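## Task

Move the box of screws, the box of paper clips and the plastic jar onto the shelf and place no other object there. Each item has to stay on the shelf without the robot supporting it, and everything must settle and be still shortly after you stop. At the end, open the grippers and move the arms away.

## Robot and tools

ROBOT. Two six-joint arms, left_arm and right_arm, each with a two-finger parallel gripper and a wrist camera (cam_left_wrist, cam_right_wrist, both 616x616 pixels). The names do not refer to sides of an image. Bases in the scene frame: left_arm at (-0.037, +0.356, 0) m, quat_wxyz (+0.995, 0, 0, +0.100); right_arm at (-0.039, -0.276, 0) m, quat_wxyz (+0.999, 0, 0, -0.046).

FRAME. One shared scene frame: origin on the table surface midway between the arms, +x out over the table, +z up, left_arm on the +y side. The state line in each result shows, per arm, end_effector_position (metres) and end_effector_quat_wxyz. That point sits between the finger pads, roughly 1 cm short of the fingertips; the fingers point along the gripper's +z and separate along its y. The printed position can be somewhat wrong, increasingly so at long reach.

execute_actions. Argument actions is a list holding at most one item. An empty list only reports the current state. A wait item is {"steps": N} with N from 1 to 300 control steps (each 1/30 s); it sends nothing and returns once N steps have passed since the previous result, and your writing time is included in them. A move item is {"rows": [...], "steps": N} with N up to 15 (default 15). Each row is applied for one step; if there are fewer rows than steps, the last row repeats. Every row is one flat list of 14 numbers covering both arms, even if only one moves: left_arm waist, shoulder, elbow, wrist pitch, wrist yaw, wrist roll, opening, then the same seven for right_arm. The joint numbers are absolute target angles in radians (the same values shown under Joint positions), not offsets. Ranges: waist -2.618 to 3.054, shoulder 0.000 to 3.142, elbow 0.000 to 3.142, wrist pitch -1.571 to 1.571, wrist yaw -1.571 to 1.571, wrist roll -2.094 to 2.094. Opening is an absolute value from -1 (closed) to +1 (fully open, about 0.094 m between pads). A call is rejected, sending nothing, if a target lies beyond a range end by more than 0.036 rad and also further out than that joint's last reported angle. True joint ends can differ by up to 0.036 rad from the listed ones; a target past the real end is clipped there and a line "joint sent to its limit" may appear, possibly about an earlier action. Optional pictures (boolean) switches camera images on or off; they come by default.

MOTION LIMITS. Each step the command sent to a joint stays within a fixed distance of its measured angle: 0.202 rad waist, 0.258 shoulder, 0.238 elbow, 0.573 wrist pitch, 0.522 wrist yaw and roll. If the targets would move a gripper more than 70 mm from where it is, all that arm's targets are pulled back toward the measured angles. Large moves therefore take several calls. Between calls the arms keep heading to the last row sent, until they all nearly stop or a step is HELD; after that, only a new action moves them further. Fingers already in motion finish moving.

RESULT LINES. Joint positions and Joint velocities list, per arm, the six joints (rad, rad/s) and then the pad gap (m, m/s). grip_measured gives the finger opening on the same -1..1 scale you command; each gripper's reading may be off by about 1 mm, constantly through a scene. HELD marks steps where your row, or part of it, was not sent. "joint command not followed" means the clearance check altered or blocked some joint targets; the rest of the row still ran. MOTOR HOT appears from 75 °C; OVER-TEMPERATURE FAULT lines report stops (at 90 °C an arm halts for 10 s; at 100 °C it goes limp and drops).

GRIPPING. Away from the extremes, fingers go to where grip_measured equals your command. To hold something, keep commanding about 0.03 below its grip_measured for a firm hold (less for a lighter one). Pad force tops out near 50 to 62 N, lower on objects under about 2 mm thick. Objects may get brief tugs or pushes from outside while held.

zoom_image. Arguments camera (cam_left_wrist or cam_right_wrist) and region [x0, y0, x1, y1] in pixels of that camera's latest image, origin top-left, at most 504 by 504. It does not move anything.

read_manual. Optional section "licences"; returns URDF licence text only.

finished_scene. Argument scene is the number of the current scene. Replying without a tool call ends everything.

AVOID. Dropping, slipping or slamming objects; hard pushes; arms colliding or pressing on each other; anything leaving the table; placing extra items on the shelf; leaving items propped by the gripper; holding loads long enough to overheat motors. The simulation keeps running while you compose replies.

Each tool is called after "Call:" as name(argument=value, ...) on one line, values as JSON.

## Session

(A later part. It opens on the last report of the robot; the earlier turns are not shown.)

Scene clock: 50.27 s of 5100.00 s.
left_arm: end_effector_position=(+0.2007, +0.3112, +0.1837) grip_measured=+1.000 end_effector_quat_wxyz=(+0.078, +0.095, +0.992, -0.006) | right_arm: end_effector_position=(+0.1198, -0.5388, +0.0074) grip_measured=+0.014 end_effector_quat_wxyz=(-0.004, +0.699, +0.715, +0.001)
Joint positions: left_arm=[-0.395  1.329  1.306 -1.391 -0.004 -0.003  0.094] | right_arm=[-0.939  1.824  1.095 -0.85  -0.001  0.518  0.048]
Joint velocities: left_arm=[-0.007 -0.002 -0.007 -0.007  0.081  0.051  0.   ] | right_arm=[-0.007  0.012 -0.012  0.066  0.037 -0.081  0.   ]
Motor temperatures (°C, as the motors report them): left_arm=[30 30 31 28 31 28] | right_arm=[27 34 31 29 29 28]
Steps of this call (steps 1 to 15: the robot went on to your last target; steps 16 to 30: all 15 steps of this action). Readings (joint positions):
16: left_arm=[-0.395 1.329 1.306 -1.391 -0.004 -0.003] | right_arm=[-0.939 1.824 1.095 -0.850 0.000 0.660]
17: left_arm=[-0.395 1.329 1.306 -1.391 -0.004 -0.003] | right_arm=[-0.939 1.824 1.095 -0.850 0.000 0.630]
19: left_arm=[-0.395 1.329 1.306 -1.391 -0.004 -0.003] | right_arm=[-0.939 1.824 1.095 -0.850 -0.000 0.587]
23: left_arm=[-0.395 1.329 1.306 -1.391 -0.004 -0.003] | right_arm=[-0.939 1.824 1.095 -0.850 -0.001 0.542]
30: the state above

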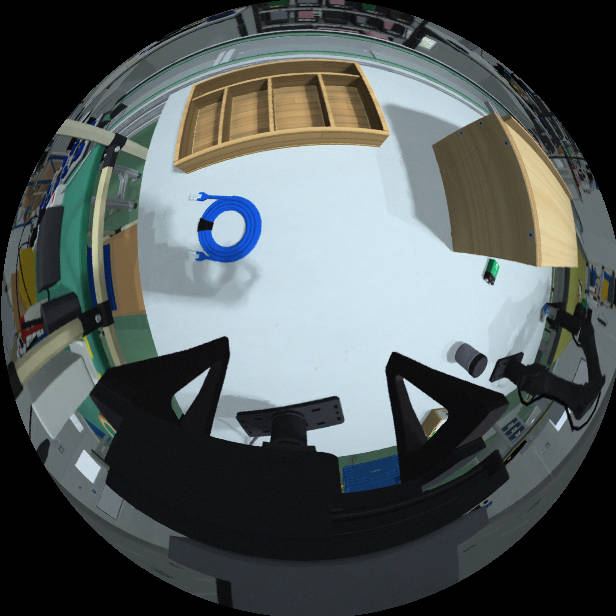

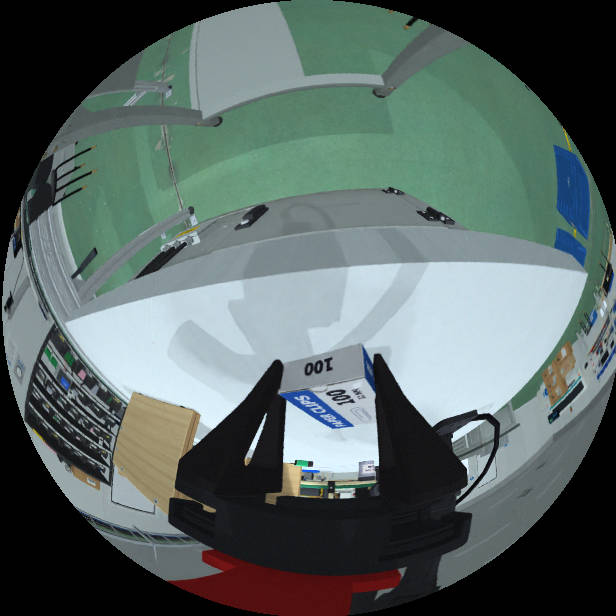

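Call:
execute_actions(actions=[{"rows":[[-0.4,1.3,1.3,-1.4,0,0,1,-0.935,1.81,1.1,-0.855,0,0.5,0.4],[-0.4,1.3,1.3,-1.4,0,0,1,-0.935,1.81,1.1,-0.855,0,0.5,0.4],[-0.4,1.3,1.3,-1.4,0,0,1,-0.935,1.81,1.1,-0.855,0,0.5,0.4],[-0.4,1.3,1.3,-1.4,0,0,1,-0.935,1.81,1.1,-0.855,0,0.25,0.4],[-0.4,1.3,1.3,-1.4,0,0,1,-0.935,1.81,1.1,-0.855,0,0.25,0.4],[-0.4,1.3,1.3,-1.4,0,0,1,-0.935,1.81,1.1,-0.855,0,0.25,0.4],[-0.4,1.3,1.3,-1.4,0,0,1,-0.935,1.81,1.1,-0.855,0,0.25,0.4],[-0.4,1.3,1.3,-1.4,0,0,1,-0.935,1.81,1.1,-0.855,0,0.25,0.4],[-0.4,1.3,1.3,-1.4,0,0,1,-0.935,1.81,1.1,-0.855,0,0.25,0.4],[-0.4,1.3,1.3,-1.4,0,0,1,-0.935,1.81,1.1,-0.855,0,0.25,-0.2]]}])

Scene clock: 51.97 s of 5100.00 s.
left_arm: end_effector_position=(+0.2007, +0.3111, +0.1837) grip_measured=+1.000 end_effector_quat_wxyz=(+0.078, +0.095, +0.992, -0.006) | right_arm: end_effector_position=(+0.1198, -0.5387, +0.0074) grip_measured=-0.046 end_effector_quat_wxyz=(-0.004, +0.609, +0.793, +0.002)
Joint positions: left_arm=[-0.395  1.329  1.306 -1.391 -0.004 -0.003  0.094] | right_arm=[-0.939  1.824  1.095 -0.85  -0.001  0.278  0.045]
Joint velocities: left_arm=[-0.002  0.002 -0.002  0.037 -0.022  0.037  0.   ] | right_arm=[-0.012 -0.007 -0.012 -0.125  0.022 -0.125 -0.001]
Motor temperatures (°C, as the motors report them): left_arm=[30 30 31 28 31 28] | right_arm=[27 33 31 29 29 28]
Steps of this call (steps 1 to 15: the robot went on to your last target; steps 16 to 36: nothing new was sent; steps 37 to 51: all 15 steps of this action). Readings (joint positions):
37: left_arm=[-0.395 1.329 1.306 -1.391 -0.004 -0.003] | right_arm=[-0.939 1.824 1.095 -0.850 -0.001 0.511]
38: left_arm=[-0.395 1.329 1.306 -1.391 -0.004 -0.003] | right_arm=[-0.939 1.824 1.095 -0.850 -0.001 0.511]
40: left_arm=[-0.395 1.329 1.306 -1.391 -0.004 -0.003] | right_arm=[-0.939 1.824 1.095 -0.850 -0.001 0.470]
44: left_arm=[-0.395 1.329 1.306 -1.391 -0.004 -0.003] | right_arm=[-0.939 1.824 1.095 -0.850 -0.001 0.344]
51: the state above

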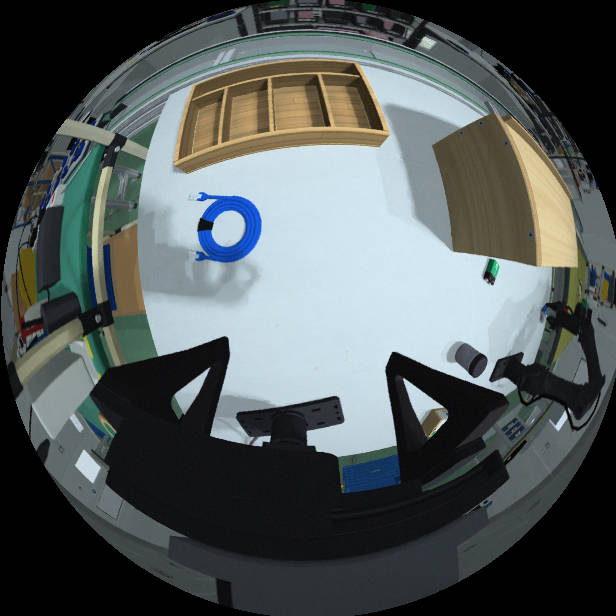

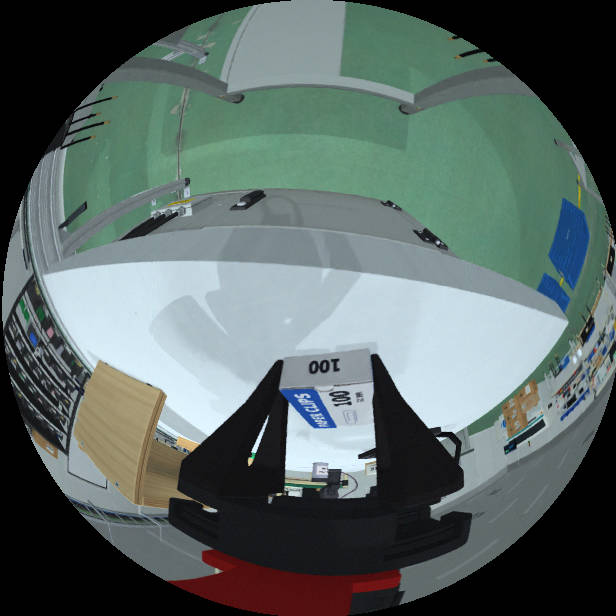

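Call:
execute_actions(actions=[{"rows":[[-0.4,1.3,1.3,-1.4,0,0,1,-0.935,1.6,1.75,-1.45,0,0.25,-0.2]]}], pictures=false)

Call:
execute_actions(actions=[{"rows":[[-0.4,1.3,1.3,-1.4,0,0,1,-0.5,1.6,1.85,-1.45,0,0,-0.2]]}])

Scene clock: 53.27 s of 5100.00 s.
left_arm: end_effector_position=(+0.2007, +0.3111, +0.1837) grip_measured=+1.000 end_effector_quat_wxyz=(+0.078, +0.095, +0.992, -0.006) | right_arm: end_effector_position=(+0.1398, -0.5722, +0.2523) grip_measured=-0.046 end_effector_quat_wxyz=(+0.175, +0.591, +0.784, -0.071)
Joint positions: left_arm=[-0.395  1.329  1.306 -1.391 -0.004 -0.003  0.094] | right_arm=[-0.939  1.579  1.749 -1.36  -0.001  0.26   0.045]
Joint velocities: left_arm=[-0.007 -0.002  0.007  0.037  0.037  0.037  0.   ] | right_arm=[-0.012 -0.203  0.066 -0.374 -0.007 -0.051 -0.001]
Motor temperatures (°C, as the motors report them): left_arm=[30 30 31 28 31 28] | right_arm=[27 33 31 29 29 28]
Steps of this call (steps 1 to 24: the robot went on to your last target; steps 25 to 39: all 15 steps of this action). Readings (joint positions):
25: left_arm=[-0.395 1.329 1.306 -1.391 -0.004 -0.003] | right_arm=[-0.939 1.817 1.112 -0.891 -0.001 0.261]
26: left_arm=[-0.395 1.329 1.306 -1.391 -0.004 -0.003] | right_arm=[-0.939 1.802 1.136 -0.959 -0.001 0.261]
28: left_arm=[-0.395 1.329 1.306 -1.391 -0.004 -0.003] | right_arm=[-0.939 1.749 1.204 -1.078 -0.001 0.261]
32: left_arm=[-0.395 1.329 1.306 -1.391 -0.004 -0.003] | right_arm=[-0.939 1.656 1.425 -1.262 -0.001 0.261]
39: the state above

Scene clock: 53.77 s of 5100.00 s.
left_arm: end_effector_position=(+0.2007, +0.3111, +0.1837) grip_measured=+1.000 end_effector_quat_wxyz=(+0.078, +0.095, +0.992, -0.006) | right_arm: end_effector_position=(+0.2465, -0.4609, +0.2608) grip_measured=-0.046 end_effector_quat_wxyz=(+0.169, +0.291, +0.940, -0.043)
Joint positions: left_arm=[-0.395  1.329  1.306 -1.391 -0.004 -0.003  0.094] | right_arm=[-0.492  1.602  1.82  -1.438 -0.013  0.019  0.045]
Joint velocities: left_arm=[ 0.002 -0.012 -0.012 -0.022  0.051  0.007  0.   ] | right_arm=[-0.002 -0.017 -0.007  0.037  0.051 -0.066 -0.   ]
Motor temperatures (°C, as the motors report them): left_arm=[30 30 31 28 31 28] | right_arm=[27 33 31 29 29 28]
Steps of this call (steps 1 to 15: all 15 steps of this action). Readings (joint positions):
1: left_arm=[-0.395 1.329 1.306 -1.391 -0.004 -0.003] | right_arm=[-0.914 1.579 1.767 -1.386 0.016 0.222]
2: left_arm=[-0.395 1.329 1.306 -1.391 -0.004 -0.003] | right_arm=[-0.864 1.585 1.787 -1.403 0.025 0.182]
4: left_arm=[-0.395 1.329 1.306 -1.391 -0.004 -0.003] | right_arm=[-0.724 1.594 1.814 -1.406 0.023 0.121]
8: left_arm=[-0.395 1.329 1.306 -1.391 -0.004 -0.003] | right_arm=[-0.494 1.602 1.820 -1.412 -0.008 0.051]
15: the state above

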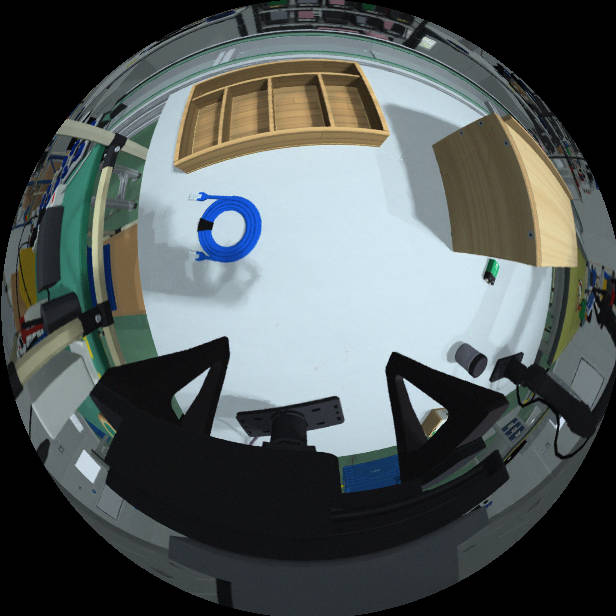

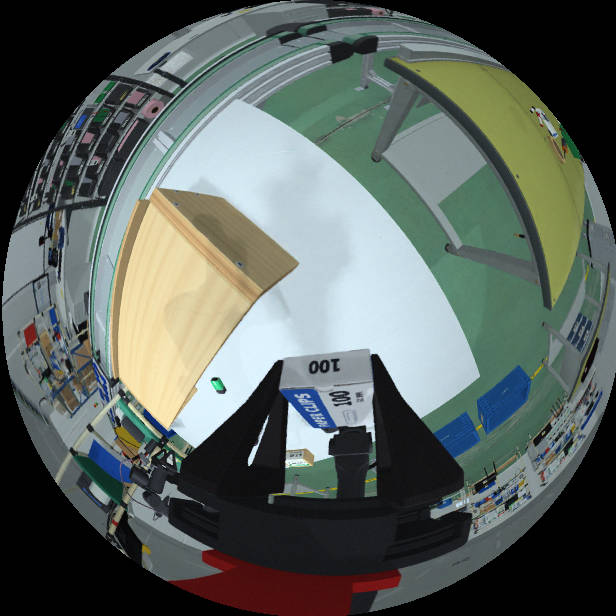

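Call:
execute_actions(actions=[{"rows":[[-0.4,1.3,1.3,-1.4,0,0,1,-0.5,1.7,2.1,-1.5,0,0,-0.2]],"steps":10}], pictures=false)

Call:
execute_actions(actions=[{"rows":[[-0.4,1.3,1.3,-1.4,0,0,1,0.0,1.8,2.2,-1.55,0,0,-0.2]]}])

Scene clock: 55.13 s of 5100.00 s.
left_arm: end_effector_position=(+0.2007, +0.3111, +0.1837) grip_measured=+1.000 end_effector_quat_wxyz=(+0.078, +0.095, +0.992, -0.006) | right_arm: end_effector_position=(+0.2728, -0.4783, +0.3045) grip_measured=-0.046 end_effector_quat_wxyz=(+0.224, +0.284, +0.931, -0.059)
Joint positions: left_arm=[-0.395  1.329  1.306 -1.391 -0.004 -0.003  0.094] | right_arm=[-0.492  1.699  2.076 -1.481 -0.013  0.01   0.045]
Joint velocities: left_arm=[-0.007  0.002  0.007  0.007 -0.007  0.007  0.   ] | right_arm=[-0.002 -0.007  0.002 -0.11   0.007  0.022 -0.   ]
Motor temperatures (°C, as the motors report them): left_arm=[30 30 31 28 31 28] | right_arm=[27 33 31 29 29 28]
Steps of this call (steps 1 to 15: the robot went on to your last target; steps 16 to 31: nothing new was sent; steps 32 to 41: all 10 steps of this action). Readings (joint positions):
32: left_arm=[-0.395 1.329 1.306 -1.391 -0.004 -0.003] | right_arm=[-0.492 1.623 1.865 -1.479 -0.013 0.011]
33: left_arm=[-0.395 1.329 1.306 -1.391 -0.004 -0.003] | right_arm=[-0.492 1.657 1.938 -1.506 -0.013 0.011]
35: left_arm=[-0.395 1.329 1.306 -1.391 -0.004 -0.003] | right_arm=[-0.492 1.696 2.036 -1.484 -0.013 0.010]
39: left_arm=[-0.395 1.329 1.306 -1.391 -0.004 -0.003] | right_arm=[-0.492 1.699 2.076 -1.477 -0.013 0.010]
41: the state above

Scene clock: 55.63 s of 5100.00 s.
left_arm: end_effector_position=(+0.2007, +0.3111, +0.1837) grip_measured=+1.000 end_effector_quat_wxyz=(+0.078, +0.095, +0.992, -0.006) | right_arm: end_effector_position=(+0.3476, -0.3043, +0.2851) grip_measured=-0.046 end_effector_quat_wxyz=(+0.192, +0.042, +0.981, +0.000)
Joint positions: left_arm=[-0.395  1.329  1.306 -1.391 -0.004 -0.003  0.094] | right_arm=[ 0.011  1.818  2.169 -1.537 -0.015  0.006  0.045]
Joint velocities: left_arm=[-0.007  0.007  0.007 -0.037  0.007 -0.037  0.   ] | right_arm=[-0.12  -0.012  0.007 -0.066  0.051  0.007  0.   ]
Motor temperatures (°C, as the motors report them): left_arm=[30 30 31 28 31 28] | right_arm=[27 33 31 30 29 28]
Steps of this call (steps 1 to 15: all 15 steps of this action). Readings (joint positions):
1: left_arm=[-0.395 1.329 1.306 -1.391 -0.004 -0.003] | right_arm=[-0.468 1.716 2.102 -1.505 0.005 0.011]
2: left_arm=[-0.395 1.329 1.306 -1.391 -0.004 -0.003] | right_arm=[-0.421 1.737 2.136 -1.519 0.017 0.011]
4: left_arm=[-0.395 1.329 1.306 -1.391 -0.004 -0.003] | right_arm=[-0.291 1.773 2.167 -1.514 0.018 0.010]
8: left_arm=[-0.395 1.329 1.306 -1.391 -0.004 -0.003] | right_arm=[-0.030 1.819 2.169 -1.514 0.002 0.008]
15: the state above

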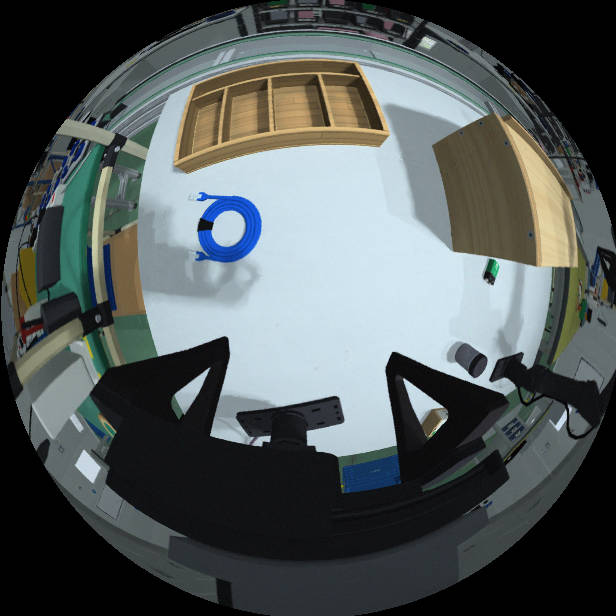

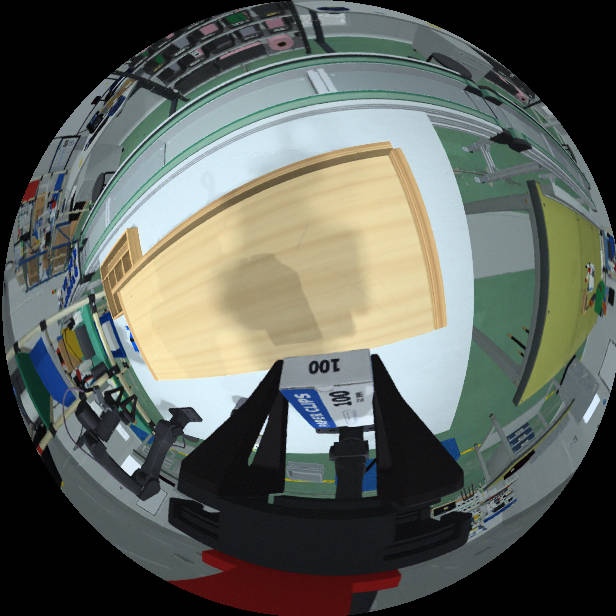

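Call:
execute_actions(actions=[{"rows":[[-0.4,1.3,1.3,-1.4,0,0,1,0.0,2.1,2.55,-1.55,0,0,-0.2]]}], pictures=false)

Call:
execute_actions(actions=[{"steps":10}])

Scene clock: 56.90 s of 5100.00 s.
left_arm: end_effector_position=(+0.2007, +0.3111, +0.1837) grip_measured=+1.000 end_effector_quat_wxyz=(+0.078, +0.095, +0.992, -0.006) | right_arm: end_effector_position=(+0.4219, -0.3133, +0.2657) grip_measured=-0.046 end_effector_quat_wxyz=(+0.207, +0.044, +0.977, -0.002)
Joint positions: left_arm=[-0.395  1.329  1.306 -1.391 -0.004 -0.003  0.094] | right_arm=[ 0.006  2.121  2.514 -1.546 -0.012  0.006  0.045]
Joint velocities: left_arm=[-0.002 -0.007  0.012 -0.081 -0.007 -0.022  0.   ] | right_arm=[ 0.002 -0.042  0.042 -0.212  0.037 -0.022  0.   ]
Motor temperatures (°C, as the motors report them): left_arm=[30 30 31 28 31 28] | right_arm=[27 33 31 30 29 28]
Steps of this call (steps 1 to 15: the robot went on to your last target; steps 16 to 23: nothing new was sent; steps 24 to 38: all 15 steps of this action). Readings (joint positions):
24: left_arm=[-0.395 1.329 1.306 -1.391 -0.004 -0.003] | right_arm=[0.006 1.857 2.228 -1.577 -0.012 0.006]
25: left_arm=[-0.395 1.329 1.306 -1.391 -0.004 -0.003] | right_arm=[0.006 1.918 2.324 -1.576 -0.012 0.006]
27: left_arm=[-0.395 1.329 1.306 -1.391 -0.004 -0.003] | right_arm=[0.006 2.033 2.471 -1.543 -0.012 0.006]
31: left_arm=[-0.395 1.329 1.306 -1.391 -0.004 -0.003] | right_arm=[0.006 2.121 2.506 -1.527 -0.012 0.006]
38: the state above

Scene clock: 57.23 s of 5100.00 s.
left_arm: end_effector_position=(+0.2007, +0.3111, +0.1837) grip_measured=+1.000 end_effector_quat_wxyz=(+0.078, +0.095, +0.992, -0.006) | right_arm: end_effector_position=(+0.4205, -0.3131, +0.2446) grip_measured=-0.046 end_effector_quat_wxyz=(+0.172, +0.045, +0.984, -0.001)
Joint positions: left_arm=[-0.395  1.329  1.306 -1.391 -0.004 -0.003  0.094] | right_arm=[ 0.006  2.161  2.512 -1.575 -0.012  0.006  0.045]
Joint velocities: left_arm=[-0.022 -0.017  0.012 -0.051 -0.037 -0.051  0.   ] | right_arm=[-0.027 -0.061 -0.012  0.154  0.007  0.037 -0.001]
Motor temperatures (°C, as the motors report them): left_arm=[30 30 31 28 31 28] | right_arm=[27 33 31 30 29 28]
Steps of this call (steps 1 to 10: the robot went on to your last target). Readings (joint positions):
1: left_arm=[-0.395 1.329 1.306 -1.391 -0.004 -0.003] | right_arm=[0.006 2.120 2.514 -1.562 -0.012 0.006]
2: left_arm=[-0.395 1.329 1.306 -1.391 -0.004 -0.003] | right_arm=[0.006 2.121 2.512 -1.578 -0.012 0.006]
4: left_arm=[-0.395 1.329 1.306 -1.391 -0.004 -0.003] | right_arm=[0.006 2.134 2.512 -1.578 -0.012 0.006]
8: left_arm=[-0.395 1.329 1.306 -1.391 -0.004 -0.003] | right_arm=[0.006 2.158 2.512 -1.578 -0.012 0.006]
10: the state above

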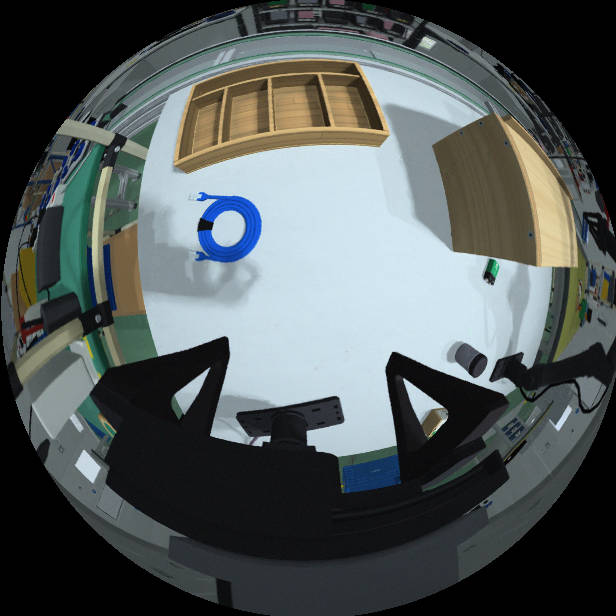

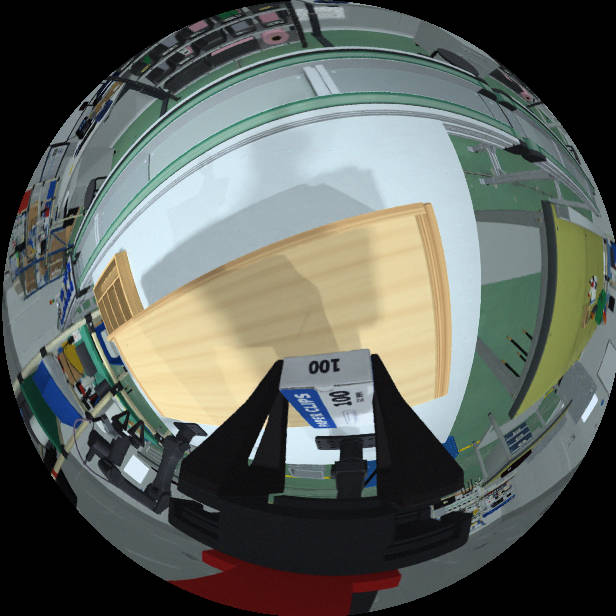

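Call:
execute_actions(actions=[{"rows":[[-0.4,1.3,1.3,-1.4,0,0,1,0.0,2.15,2.45,-1.5,0,0,-0.2]]}])

Scene clock: 58.43 s of 5100.00 s.
left_arm: end_effector_position=(+0.2007, +0.3111, +0.1837) grip_measured=+1.000 end_effector_quat_wxyz=(+0.078, +0.095, +0.992, -0.006) | right_arm: end_effector_position=(+0.4292, -0.3139, +0.2339) grip_measured=-0.046 end_effector_quat_wxyz=(+0.175, +0.045, +0.983, -0.001)
Joint positions: left_arm=[-0.395  1.329  1.306 -1.391 -0.004 -0.003  0.094] | right_arm=[ 0.006  2.162  2.459 -1.516 -0.012  0.006  0.045]
Joint velocities: left_arm=[-0.007 -0.002 -0.007  0.007 -0.022  0.022  0.   ] | right_arm=[-0.007 -0.007  0.002  0.037 -0.022  0.037 -0.001]
Motor temperatures (°C, as the motors report them): left_arm=[30 30 31 28 31 28] | right_arm=[27 34 31 30 29 28]
Steps of this call (steps 1 to 21: the robot went on to your last target; steps 22 to 36: all 15 steps of this action). Readings (joint positions):
22: left_arm=[-0.395 1.329 1.306 -1.391 -0.004 -0.003] | right_arm=[0.006 2.107 2.515 -1.555 -0.012 0.006]
23: left_arm=[-0.395 1.329 1.306 -1.391 -0.004 -0.003] | right_arm=[0.006 2.108 2.504 -1.545 -0.012 0.006]
25: left_arm=[-0.395 1.329 1.306 -1.391 -0.004 -0.003] | right_arm=[0.006 2.122 2.485 -1.532 -0.012 0.006]
29: left_arm=[-0.395 1.329 1.306 -1.391 -0.004 -0.003] | right_arm=[0.006 2.154 2.463 -1.522 -0.012 0.006]
36: the state above

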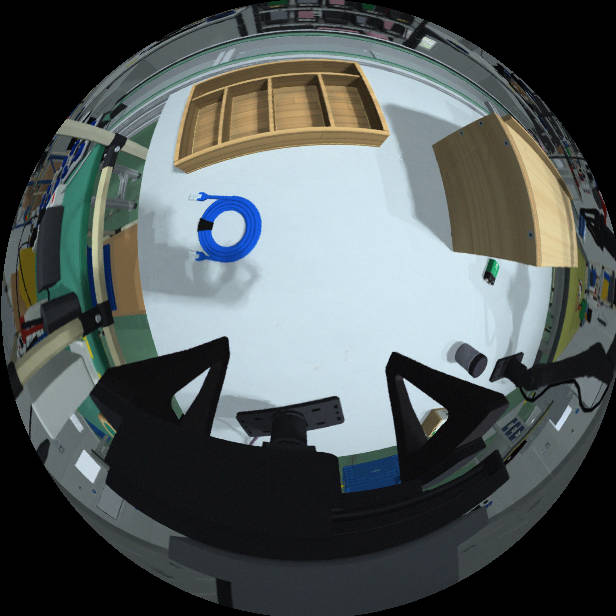

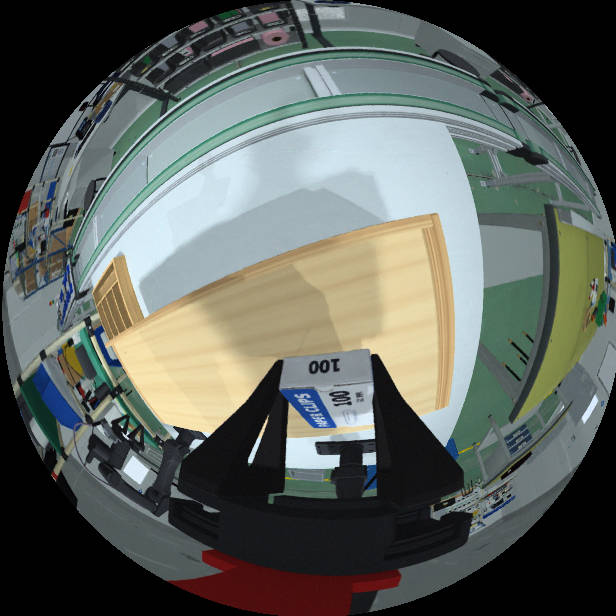

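Call:
execute_actions(actions=[{"rows":[[-0.4,1.3,1.3,-1.4,0,0,1,0.0,2.15,2.36,-1.42,0,0,-0.2]]}])

Scene clock: 59.57 s of 5100.00 s.
left_arm: end_effector_position=(+0.2007, +0.3111, +0.1837) grip_measured=+1.000 end_effector_quat_wxyz=(+0.078, +0.095, +0.992, -0.006) | right_arm: end_effector_position=(+0.4370, -0.3146, +0.2165) grip_measured=-0.046 end_effector_quat_wxyz=(+0.174, +0.045, +0.984, -0.001)
Joint positions: left_arm=[-0.395  1.329  1.306 -1.391 -0.004 -0.003  0.094] | right_arm=[ 0.006  2.156  2.372 -1.438 -0.012  0.006  0.045]
Joint velocities: left_arm=[-0.002 -0.002 -0.002 -0.007  0.007 -0.037  0.   ] | right_arm=[ 0.012 -0.012 -0.022  0.037 -0.007 -0.051 -0.001]
Motor temperatures (°C, as the motors report them): left_arm=[30 30 31 28 31 28] | right_arm=[27 34 31 30 29 28]
Steps of this call (steps 1 to 15: the robot went on to your last target; steps 16 to 19: nothing new was sent; steps 20 to 34: all 15 steps of this action). Readings (joint positions):
20: left_arm=[-0.395 1.329 1.306 -1.391 -0.004 -0.003] | right_arm=[0.006 2.157 2.441 -1.499 -0.012 0.006]
21: left_arm=[-0.395 1.329 1.306 -1.391 -0.004 -0.003] | right_arm=[0.006 2.151 2.419 -1.483 -0.012 0.006]
23: left_arm=[-0.395 1.329 1.306 -1.391 -0.004 -0.003] | right_arm=[0.006 2.151 2.391 -1.466 -0.012 0.006]
27: left_arm=[-0.395 1.329 1.306 -1.391 -0.004 -0.003] | right_arm=[0.006 2.156 2.372 -1.451 -0.012 0.006]
34: the state above

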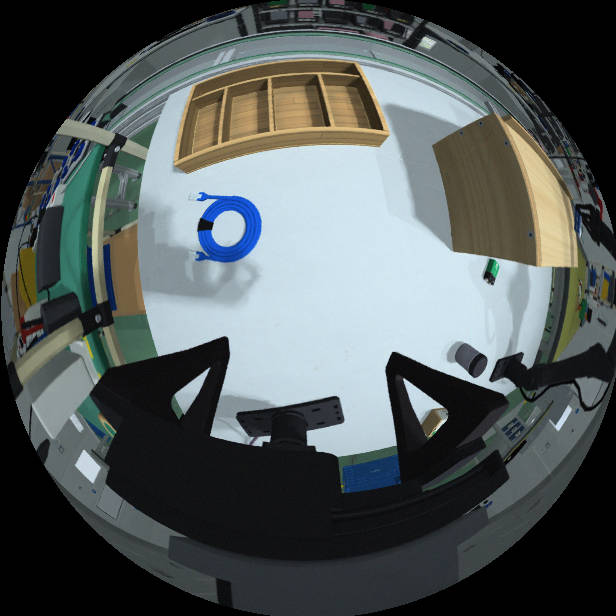

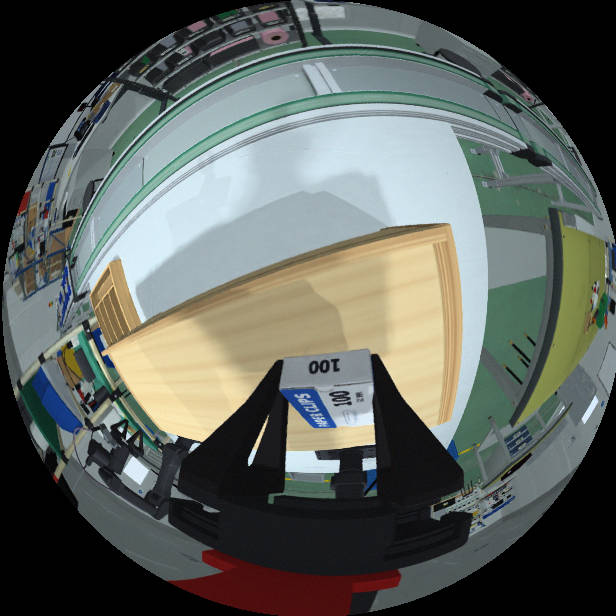

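Call:
execute_actions(actions=[{"rows":[[-0.4,1.3,1.3,-1.4,0,0,1,0.0,2.15,2.26,-1.33,0,0,-0.2]]}])

Scene clock: 60.77 s of 5100.00 s.
left_arm: end_effector_position=(+0.2007, +0.3111, +0.1837) grip_measured=+1.000 end_effector_quat_wxyz=(+0.078, +0.095, +0.992, -0.006) | right_arm: end_effector_position=(+0.4420, -0.3154, +0.2021) grip_measured=-0.046 end_effector_quat_wxyz=(+0.175, +0.045, +0.984, -0.002)
Joint positions: left_arm=[-0.395  1.329  1.306 -1.391 -0.004 -0.003  0.094] | right_arm=[ 0.006  2.143  2.288 -1.364 -0.01   0.005  0.045]
Joint velocities: left_arm=[ 0.007 -0.012  0.007 -0.022  0.007 -0.007  0.   ] | right_arm=[ 0.002 -0.002 -0.007  0.066 -0.037 -0.022 -0.   ]
Motor temperatures (°C, as the motors report them): left_arm=[30 30 31 28 31 28] | right_arm=[27 34 31 30 29 28]
Steps of this call (steps 1 to 15: the robot went on to your last target; steps 16 to 21: nothing new was sent; steps 22 to 36: all 15 steps of this action). Readings (joint positions):
22: left_arm=[-0.395 1.329 1.306 -1.391 -0.004 -0.003] | right_arm=[0.006 2.151 2.351 -1.417 -0.012 0.006]
23: left_arm=[-0.395 1.329 1.306 -1.391 -0.004 -0.003] | right_arm=[0.006 2.144 2.327 -1.398 -0.012 0.006]
25: left_arm=[-0.395 1.329 1.306 -1.391 -0.004 -0.003] | right_arm=[0.006 2.145 2.295 -1.375 -0.012 0.006]
29: left_arm=[-0.395 1.329 1.306 -1.391 -0.004 -0.003] | right_arm=[0.006 2.143 2.288 -1.366 -0.010 0.005]
36: the state above

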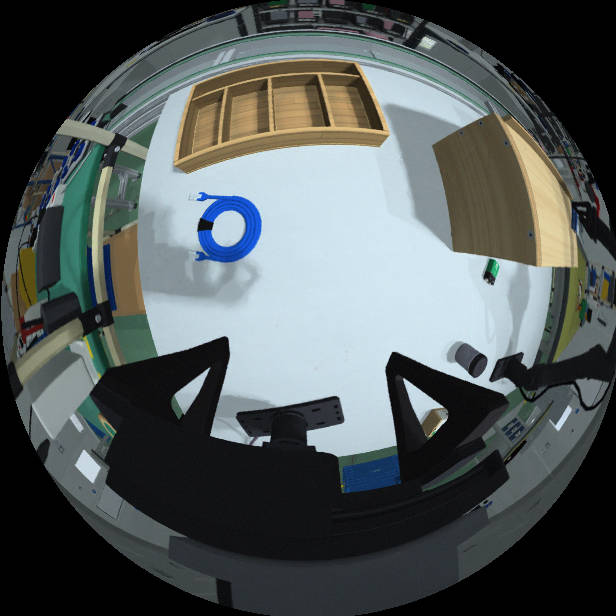

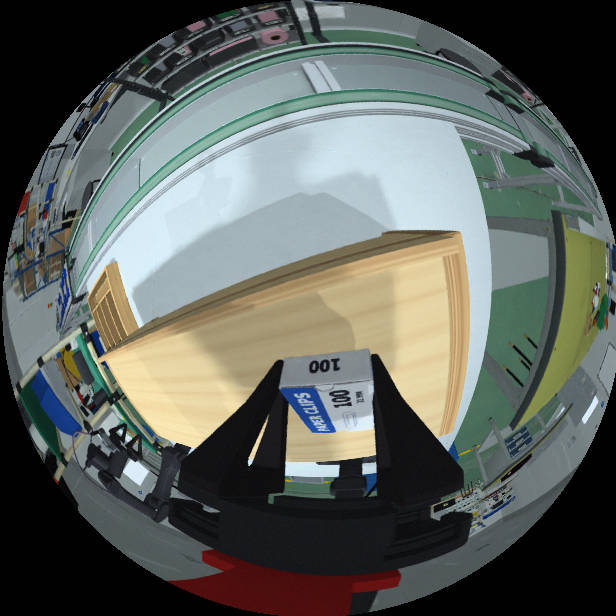

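Call:
execute_actions(actions=[{"rows":[[-0.4,1.3,1.3,-1.4,0,0,1,0.0,2.14,2.29,-1.36,0,0,0.8]],"steps":10}], pictures=false)

Call:
execute_actions(actions=[{"rows":[[-0.4,1.3,1.3,-1.4,0,0,1,0.0,2.0,2.4,-1.5,0,0,1]]}])

Scene clock: 61.73 s of 5100.00 s.
left_arm: end_effector_position=(+0.2007, +0.3111, +0.1837) grip_measured=+1.000 end_effector_quat_wxyz=(+0.078, +0.095, +0.992, -0.006) | right_arm: end_effector_position=(+0.4420, -0.3154, +0.2021) grip_measured=+0.798 end_effector_quat_wxyz=(+0.175, +0.045, +0.984, -0.002)
Joint positions: left_arm=[-0.395  1.329  1.306 -1.391 -0.004 -0.003  0.094] | right_arm=[ 0.006  2.143  2.288 -1.364 -0.01   0.005  0.084]
Joint velocities: left_arm=[-0.012 -0.007 -0.007 -0.007  0.037 -0.007  0.   ] | right_arm=[ 0.012 -0.012 -0.002 -0.037  0.007 -0.007 -0.   ]
Motor temperatures (°C, as the motors report them): left_arm=[30 30 31 28 31 28] | right_arm=[27 34 31 30 29 28]
Steps of this call (steps 1 to 15: the robot went on to your last target; steps 16 to 19: nothing new was sent; steps 20 to 29: all 10 steps of this action). Readings (joint positions):
20: left_arm=[-0.395 1.329 1.306 -1.391 -0.004 -0.003] | right_arm=[0.006 2.143 2.288 -1.365 -0.010 0.005]
21: left_arm=[-0.395 1.329 1.306 -1.391 -0.004 -0.003] | right_arm=[0.006 2.143 2.288 -1.364 -0.010 0.005]
23: left_arm=[-0.395 1.329 1.306 -1.391 -0.004 -0.003] | right_arm=[0.006 2.143 2.288 -1.364 -0.010 0.005]
27: left_arm=[-0.395 1.329 1.306 -1.391 -0.004 -0.003] | right_arm=[0.006 2.143 2.288 -1.364 -0.010 0.005]
29: the state above

Scene clock: 62.23 s of 5100.00 s.
left_arm: end_effector_position=(+0.2007, +0.3111, +0.1837) grip_measured=+1.000 end_effector_quat_wxyz=(+0.078, +0.095, +0.992, -0.006) | right_arm: end_effector_position=(+0.4058, -0.3122, +0.2950) grip_measured=+1.000 end_effector_quat_wxyz=(+0.248, +0.044, +0.968, -0.005)
Joint positions: left_arm=[-0.395  1.329  1.306 -1.391 -0.004 -0.003  0.094] | right_arm=[ 0.006  1.983  2.392 -1.479 -0.01   0.005  0.094]
Joint velocities: left_arm=[-0.002  0.002 -0.002 -0.022 -0.037 -0.022  0.   ] | right_arm=[-0.002  0.12   0.002 -0.095 -0.037 -0.022  0.   ]
Motor temperatures (°C, as the motors report them): left_arm=[30 30 31 28 31 28] | right_arm=[27 34 31 30 29 28]
Steps of this call (steps 1 to 15: all 15 steps of this action). Readings (joint positions):
1: left_arm=[-0.395 1.329 1.306 -1.391 -0.004 -0.003] | right_arm=[0.006 2.137 2.295 -1.375 -0.010 0.005]
2: left_arm=[-0.395 1.329 1.306 -1.391 -0.004 -0.003] | right_arm=[0.006 2.129 2.302 -1.394 -0.010 0.005]
4: left_arm=[-0.395 1.329 1.306 -1.391 -0.004 -0.003] | right_arm=[0.006 2.096 2.323 -1.429 -0.010 0.005]
8: left_arm=[-0.395 1.329 1.306 -1.391 -0.004 -0.003] | right_arm=[0.006 2.009 2.374 -1.462 -0.010 0.005]
15: the state above

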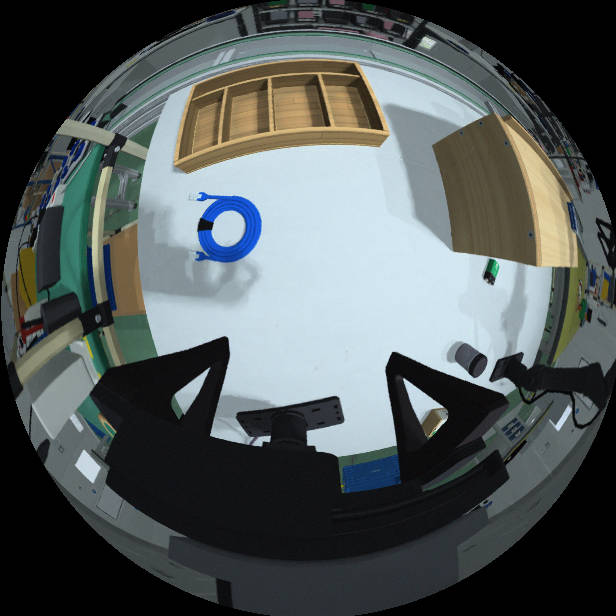

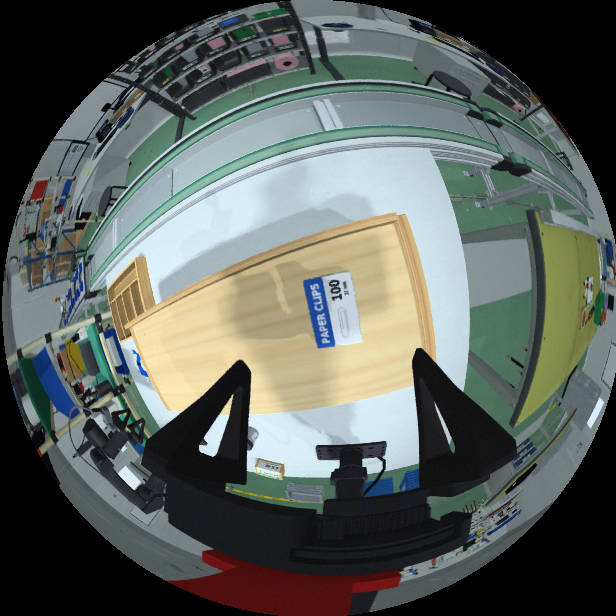

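Call:
execute_actions(actions=[{"rows":[[-0.4,1.3,1.3,-1.4,0,0,1,0.0,1.3,1.5,-1.5,0,0,1]]}], pictures=false)

Call:
execute_actions(actions=[{"rows":[[-0.4,1.3,1.3,-1.4,0,0,1,1.25,1.45,1.33,-1.43,0,0,1]]}], pictures=false)

Call:
execute_actions(actions=[{"steps":20}])

Scene clock: 64.03 s of 5100.00 s.
left_arm: end_effector_position=(+0.2007, +0.3111, +0.1837) grip_measured=+1.000 end_effector_quat_wxyz=(+0.078, +0.095, +0.992, -0.006) | right_arm: end_effector_position=(+0.1977, -0.2940, +0.2513) grip_measured=+1.000 end_effector_quat_wxyz=(+0.143, +0.045, +0.989, -0.001)
Joint positions: left_arm=[-0.395  1.329  1.306 -1.391 -0.004 -0.003  0.094] | right_arm=[ 0.006  1.279  1.526 -1.532 -0.01   0.005  0.094]
Joint velocities: left_arm=[ 0.002 -0.002 -0.022 -0.037 -0.007  0.022  0.   ] | right_arm=[ 0.007  0.344 -0.208  0.095 -0.022  0.007  0.   ]
Motor temperatures (°C, as the motors report them): left_arm=[30 30 31 28 31 28] | right_arm=[27 34 31 30 29 28]
Steps of this call (steps 1 to 30: the robot went on to your last target; steps 31 to 39: nothing new was sent; steps 40 to 54: all 15 steps of this action). Readings (joint positions):
40: left_arm=[-0.395 1.329 1.306 -1.391 -0.004 -0.003] | right_arm=[0.006 1.958 2.329 -1.458 -0.010 0.005]
41: left_arm=[-0.395 1.329 1.306 -1.391 -0.004 -0.003] | right_arm=[0.006 1.899 2.235 -1.445 -0.010 0.005]
43: left_arm=[-0.395 1.329 1.306 -1.391 -0.004 -0.003] | right_arm=[0.006 1.760 2.059 -1.457 -0.010 0.005]
47: left_arm=[-0.395 1.329 1.306 -1.391 -0.004 -0.003] | right_arm=[0.006 1.425 1.730 -1.469 -0.010 0.005]
54: the state above

Scene clock: 64.53 s of 5100.00 s.
left_arm: end_effector_position=(+0.2007, +0.3111, +0.1837) grip_measured=+1.000 end_effector_quat_wxyz=(+0.078, +0.095, +0.992, -0.006) | right_arm: end_effector_position=(+0.1102, -0.0794, +0.1561) grip_measured=+1.000 end_effector_quat_wxyz=(+0.002, -0.442, +0.897, -0.000)
Joint positions: left_arm=[-0.395  1.329  1.306 -1.391 -0.004 -0.003  0.094] | right_arm=[ 1.014  1.475  1.326 -1.418  0.002  0.006  0.094]
Joint velocities: left_arm=[ 0.012 -0.027 -0.007  0.037 -0.037  0.037  0.   ] | right_arm=[ 2.147 -0.037 -0.002 -0.066 -0.081  0.007  0.   ]
Motor temperatures (°C, as the motors report them): left_arm=[30 30 31 28 31 28] | right_arm=[27 34 31 30 29 28]
Steps of this call (steps 1 to 15: all 15 steps of this action). Readings (joint positions):
1: left_arm=[-0.395 1.329 1.306 -1.391 -0.004 -0.003] | right_arm=[0.028 1.295 1.507 -1.519 0.002 0.006]
2: left_arm=[-0.395 1.329 1.306 -1.391 -0.004 -0.003] | right_arm=[0.073 1.314 1.478 -1.503 0.005 0.006]
4: left_arm=[-0.395 1.329 1.306 -1.391 -0.004 -0.003] | right_arm=[0.192 1.380 1.413 -1.476 0.009 0.006]
8: left_arm=[-0.395 1.329 1.306 -1.391 -0.004 -0.003] | right_arm=[0.480 1.489 1.331 -1.433 0.008 0.006]
15: the state above

Scene clock: 65.20 s of 5100.00 s.
left_arm: end_effector_position=(+0.2007, +0.3111, +0.1837) grip_measured=+1.000 end_effector_quat_wxyz=(+0.078, +0.095, +0.992, -0.006) | right_arm: end_effector_position=(+0.0553, -0.0491, +0.1562) grip_measured=+1.000 end_effector_quat_wxyz=(-0.003, -0.549, +0.836, +0.006)
Joint positions: left_arm=[-0.395  1.329  1.306 -1.391 -0.004 -0.003  0.094] | right_arm=[ 1.258  1.474  1.326 -1.422 -0.013  0.003  0.094]
Joint velocities: left_arm=[-0.002  0.012  0.012 -0.022 -0.037 -0.022  0.   ] | right_arm=[ 0.002 -0.012 -0.002  0.051  0.022 -0.051  0.   ]
Motor temperatures (°C, as the motors report them): left_arm=[30 30 31 28 31 28] | right_arm=[27 34 31 30 29 28]
Steps of this call (steps 1 to 20: the robot went on to your last target). Readings (joint positions):
1: left_arm=[-0.395 1.329 1.306 -1.391 -0.004 -0.003] | right_arm=[1.090 1.474 1.326 -1.418 0.002 0.005]
2: left_arm=[-0.395 1.329 1.306 -1.391 -0.004 -0.003] | right_arm=[1.161 1.474 1.326 -1.418 -0.000 0.005]
4: left_arm=[-0.395 1.329 1.306 -1.391 -0.004 -0.003] | right_arm=[1.246 1.474 1.326 -1.418 -0.012 0.003]
8: left_arm=[-0.395 1.329 1.306 -1.391 -0.004 -0.003] | right_arm=[1.258 1.474 1.326 -1.420 -0.013 0.003]
20: the state above

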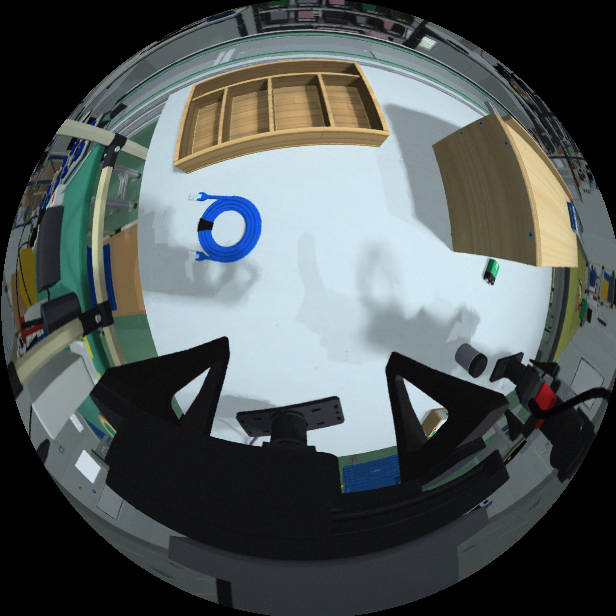

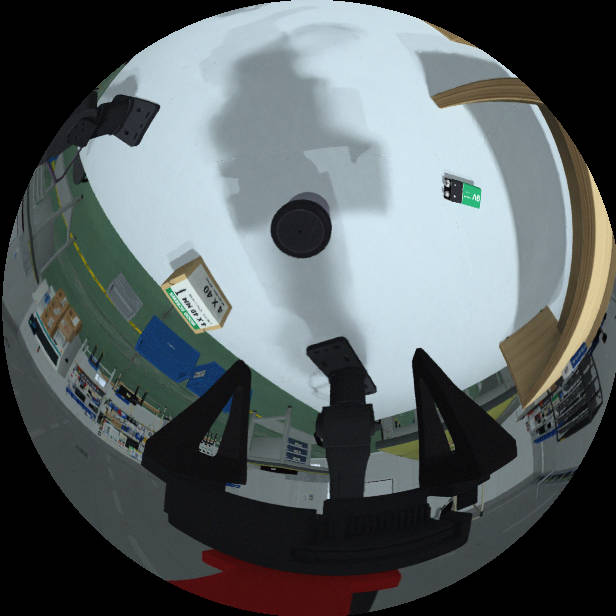

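Call:
execute_actions(actions=[{"rows":[[-0.4,1.3,1.3,-1.4,0,0,1,1.29,1.7,1.47,-1.34,0,0,1]]}])

Scene clock: 66.70 s of 5100.00 s.
left_arm: end_effector_position=(+0.2007, +0.3111, +0.1837) grip_measured=+1.000 end_effector_quat_wxyz=(+0.078, +0.095, +0.992, -0.006) | right_arm: end_effector_position=(+0.0702, +0.0029, +0.1250) grip_measured=+1.000 end_effector_quat_wxyz=(-0.021, -0.559, +0.829, -0.007)
Joint positions: left_arm=[-0.395  1.329  1.306 -1.391 -0.004 -0.003  0.094] | right_arm=[ 1.282  1.716  1.449 -1.347 -0.011  0.003  0.094]
Joint velocities: left_arm=[-0.012  0.017 -0.012  0.051  0.066  0.007  0.   ] | right_arm=[ 0.022 -0.002 -0.012  0.037 -0.022 -0.022  0.   ]
Motor temperatures (°C, as the motors report them): left_arm=[30 30 31 28 31 28] | right_arm=[27 34 31 30 29 28]
Steps of this call (steps 1 to 15: the robot went on to your last target; steps 16 to 30: nothing new was sent; steps 31 to 45: all 15 steps of this action). Readings (joint positions):
31: left_arm=[-0.395 1.329 1.306 -1.391 -0.004 -0.003] | right_arm=[1.261 1.504 1.353 -1.442 -0.011 0.003]
32: left_arm=[-0.395 1.329 1.306 -1.391 -0.004 -0.003] | right_arm=[1.267 1.554 1.399 -1.446 -0.011 0.003]
34: left_arm=[-0.395 1.329 1.306 -1.391 -0.004 -0.003] | right_arm=[1.277 1.649 1.447 -1.390 -0.011 0.003]
38: left_arm=[-0.395 1.329 1.306 -1.391 -0.004 -0.003] | right_arm=[1.282 1.726 1.449 -1.348 -0.011 0.003]
45: the state above

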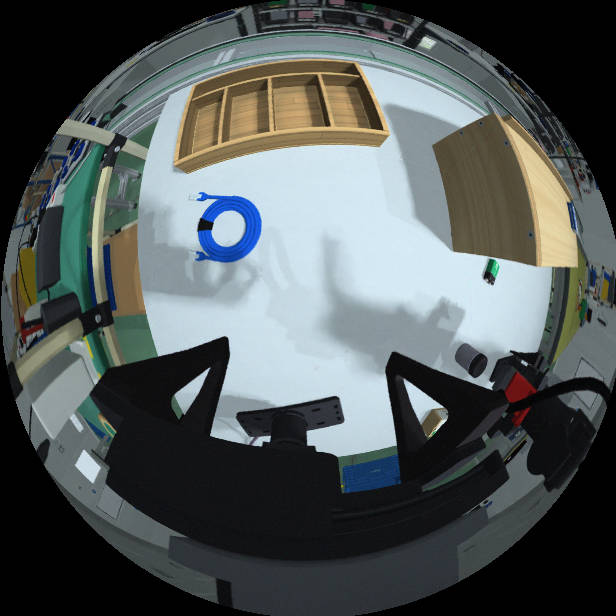

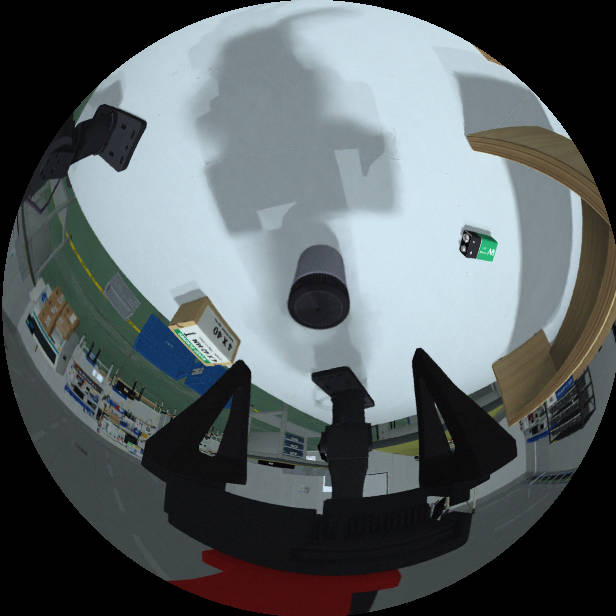

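Call:
execute_actions(actions=[{"rows":[[-0.4,1.3,1.3,-1.4,0,0,1,1.3,1.8,1.59,-1.36,0,0,1]]}])

Scene clock: 68.20 s of 5100.00 s.
left_arm: end_effector_position=(+0.2007, +0.3111, +0.1837) grip_measured=+1.000 end_effector_quat_wxyz=(+0.078, +0.095, +0.992, -0.006) | right_arm: end_effector_position=(+0.0778, +0.0293, +0.1295) grip_measured=+1.000 end_effector_quat_wxyz=(-0.009, -0.562, +0.827, +0.000)
Joint positions: left_arm=[-0.395  1.329  1.306 -1.391 -0.004 -0.003  0.094] | right_arm=[ 1.291  1.795  1.562 -1.353 -0.011  0.003  0.094]
Joint velocities: left_arm=[-0.017 -0.002 -0.007 -0.037  0.066 -0.007  0.   ] | right_arm=[ 0.007  0.002 -0.002 -0.051  0.022 -0.007  0.   ]
Motor temperatures (°C, as the motors report them): left_arm=[30 30 31 28 31 28] | right_arm=[27 34 31 30 29 28]
Steps of this call (steps 1 to 15: the robot went on to your last target; steps 16 to 30: nothing new was sent; steps 31 to 45: all 15 steps of this action). Readings (joint positions):
31: left_arm=[-0.395 1.329 1.306 -1.391 -0.004 -0.003] | right_arm=[1.283 1.729 1.471 -1.366 -0.011 0.003]
32: left_arm=[-0.395 1.329 1.306 -1.391 -0.004 -0.003] | right_arm=[1.285 1.751 1.507 -1.377 -0.011 0.003]
34: left_arm=[-0.395 1.329 1.306 -1.391 -0.004 -0.003] | right_arm=[1.289 1.783 1.552 -1.361 -0.011 0.003]
38: left_arm=[-0.395 1.329 1.306 -1.391 -0.004 -0.003] | right_arm=[1.291 1.795 1.562 -1.353 -0.011 0.003]
45: the state above

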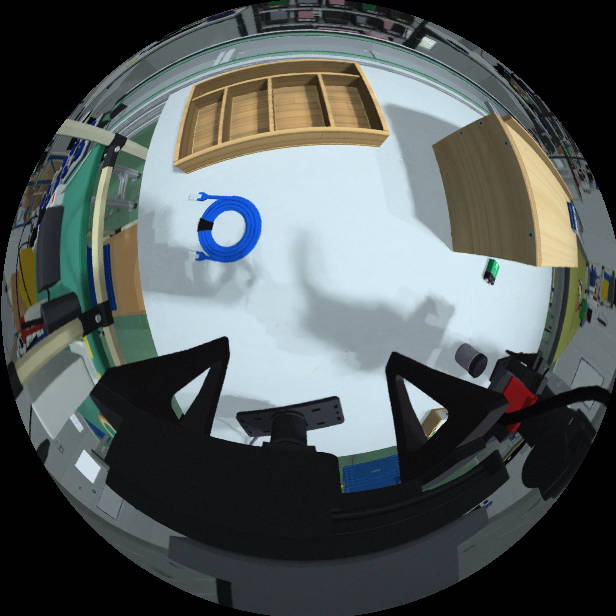

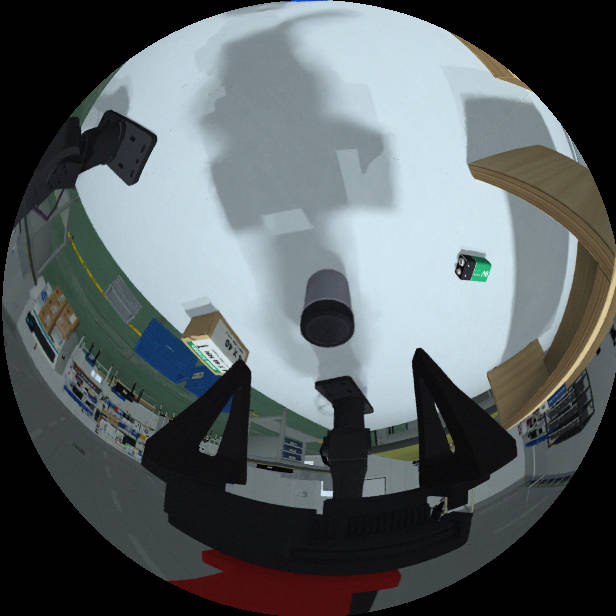

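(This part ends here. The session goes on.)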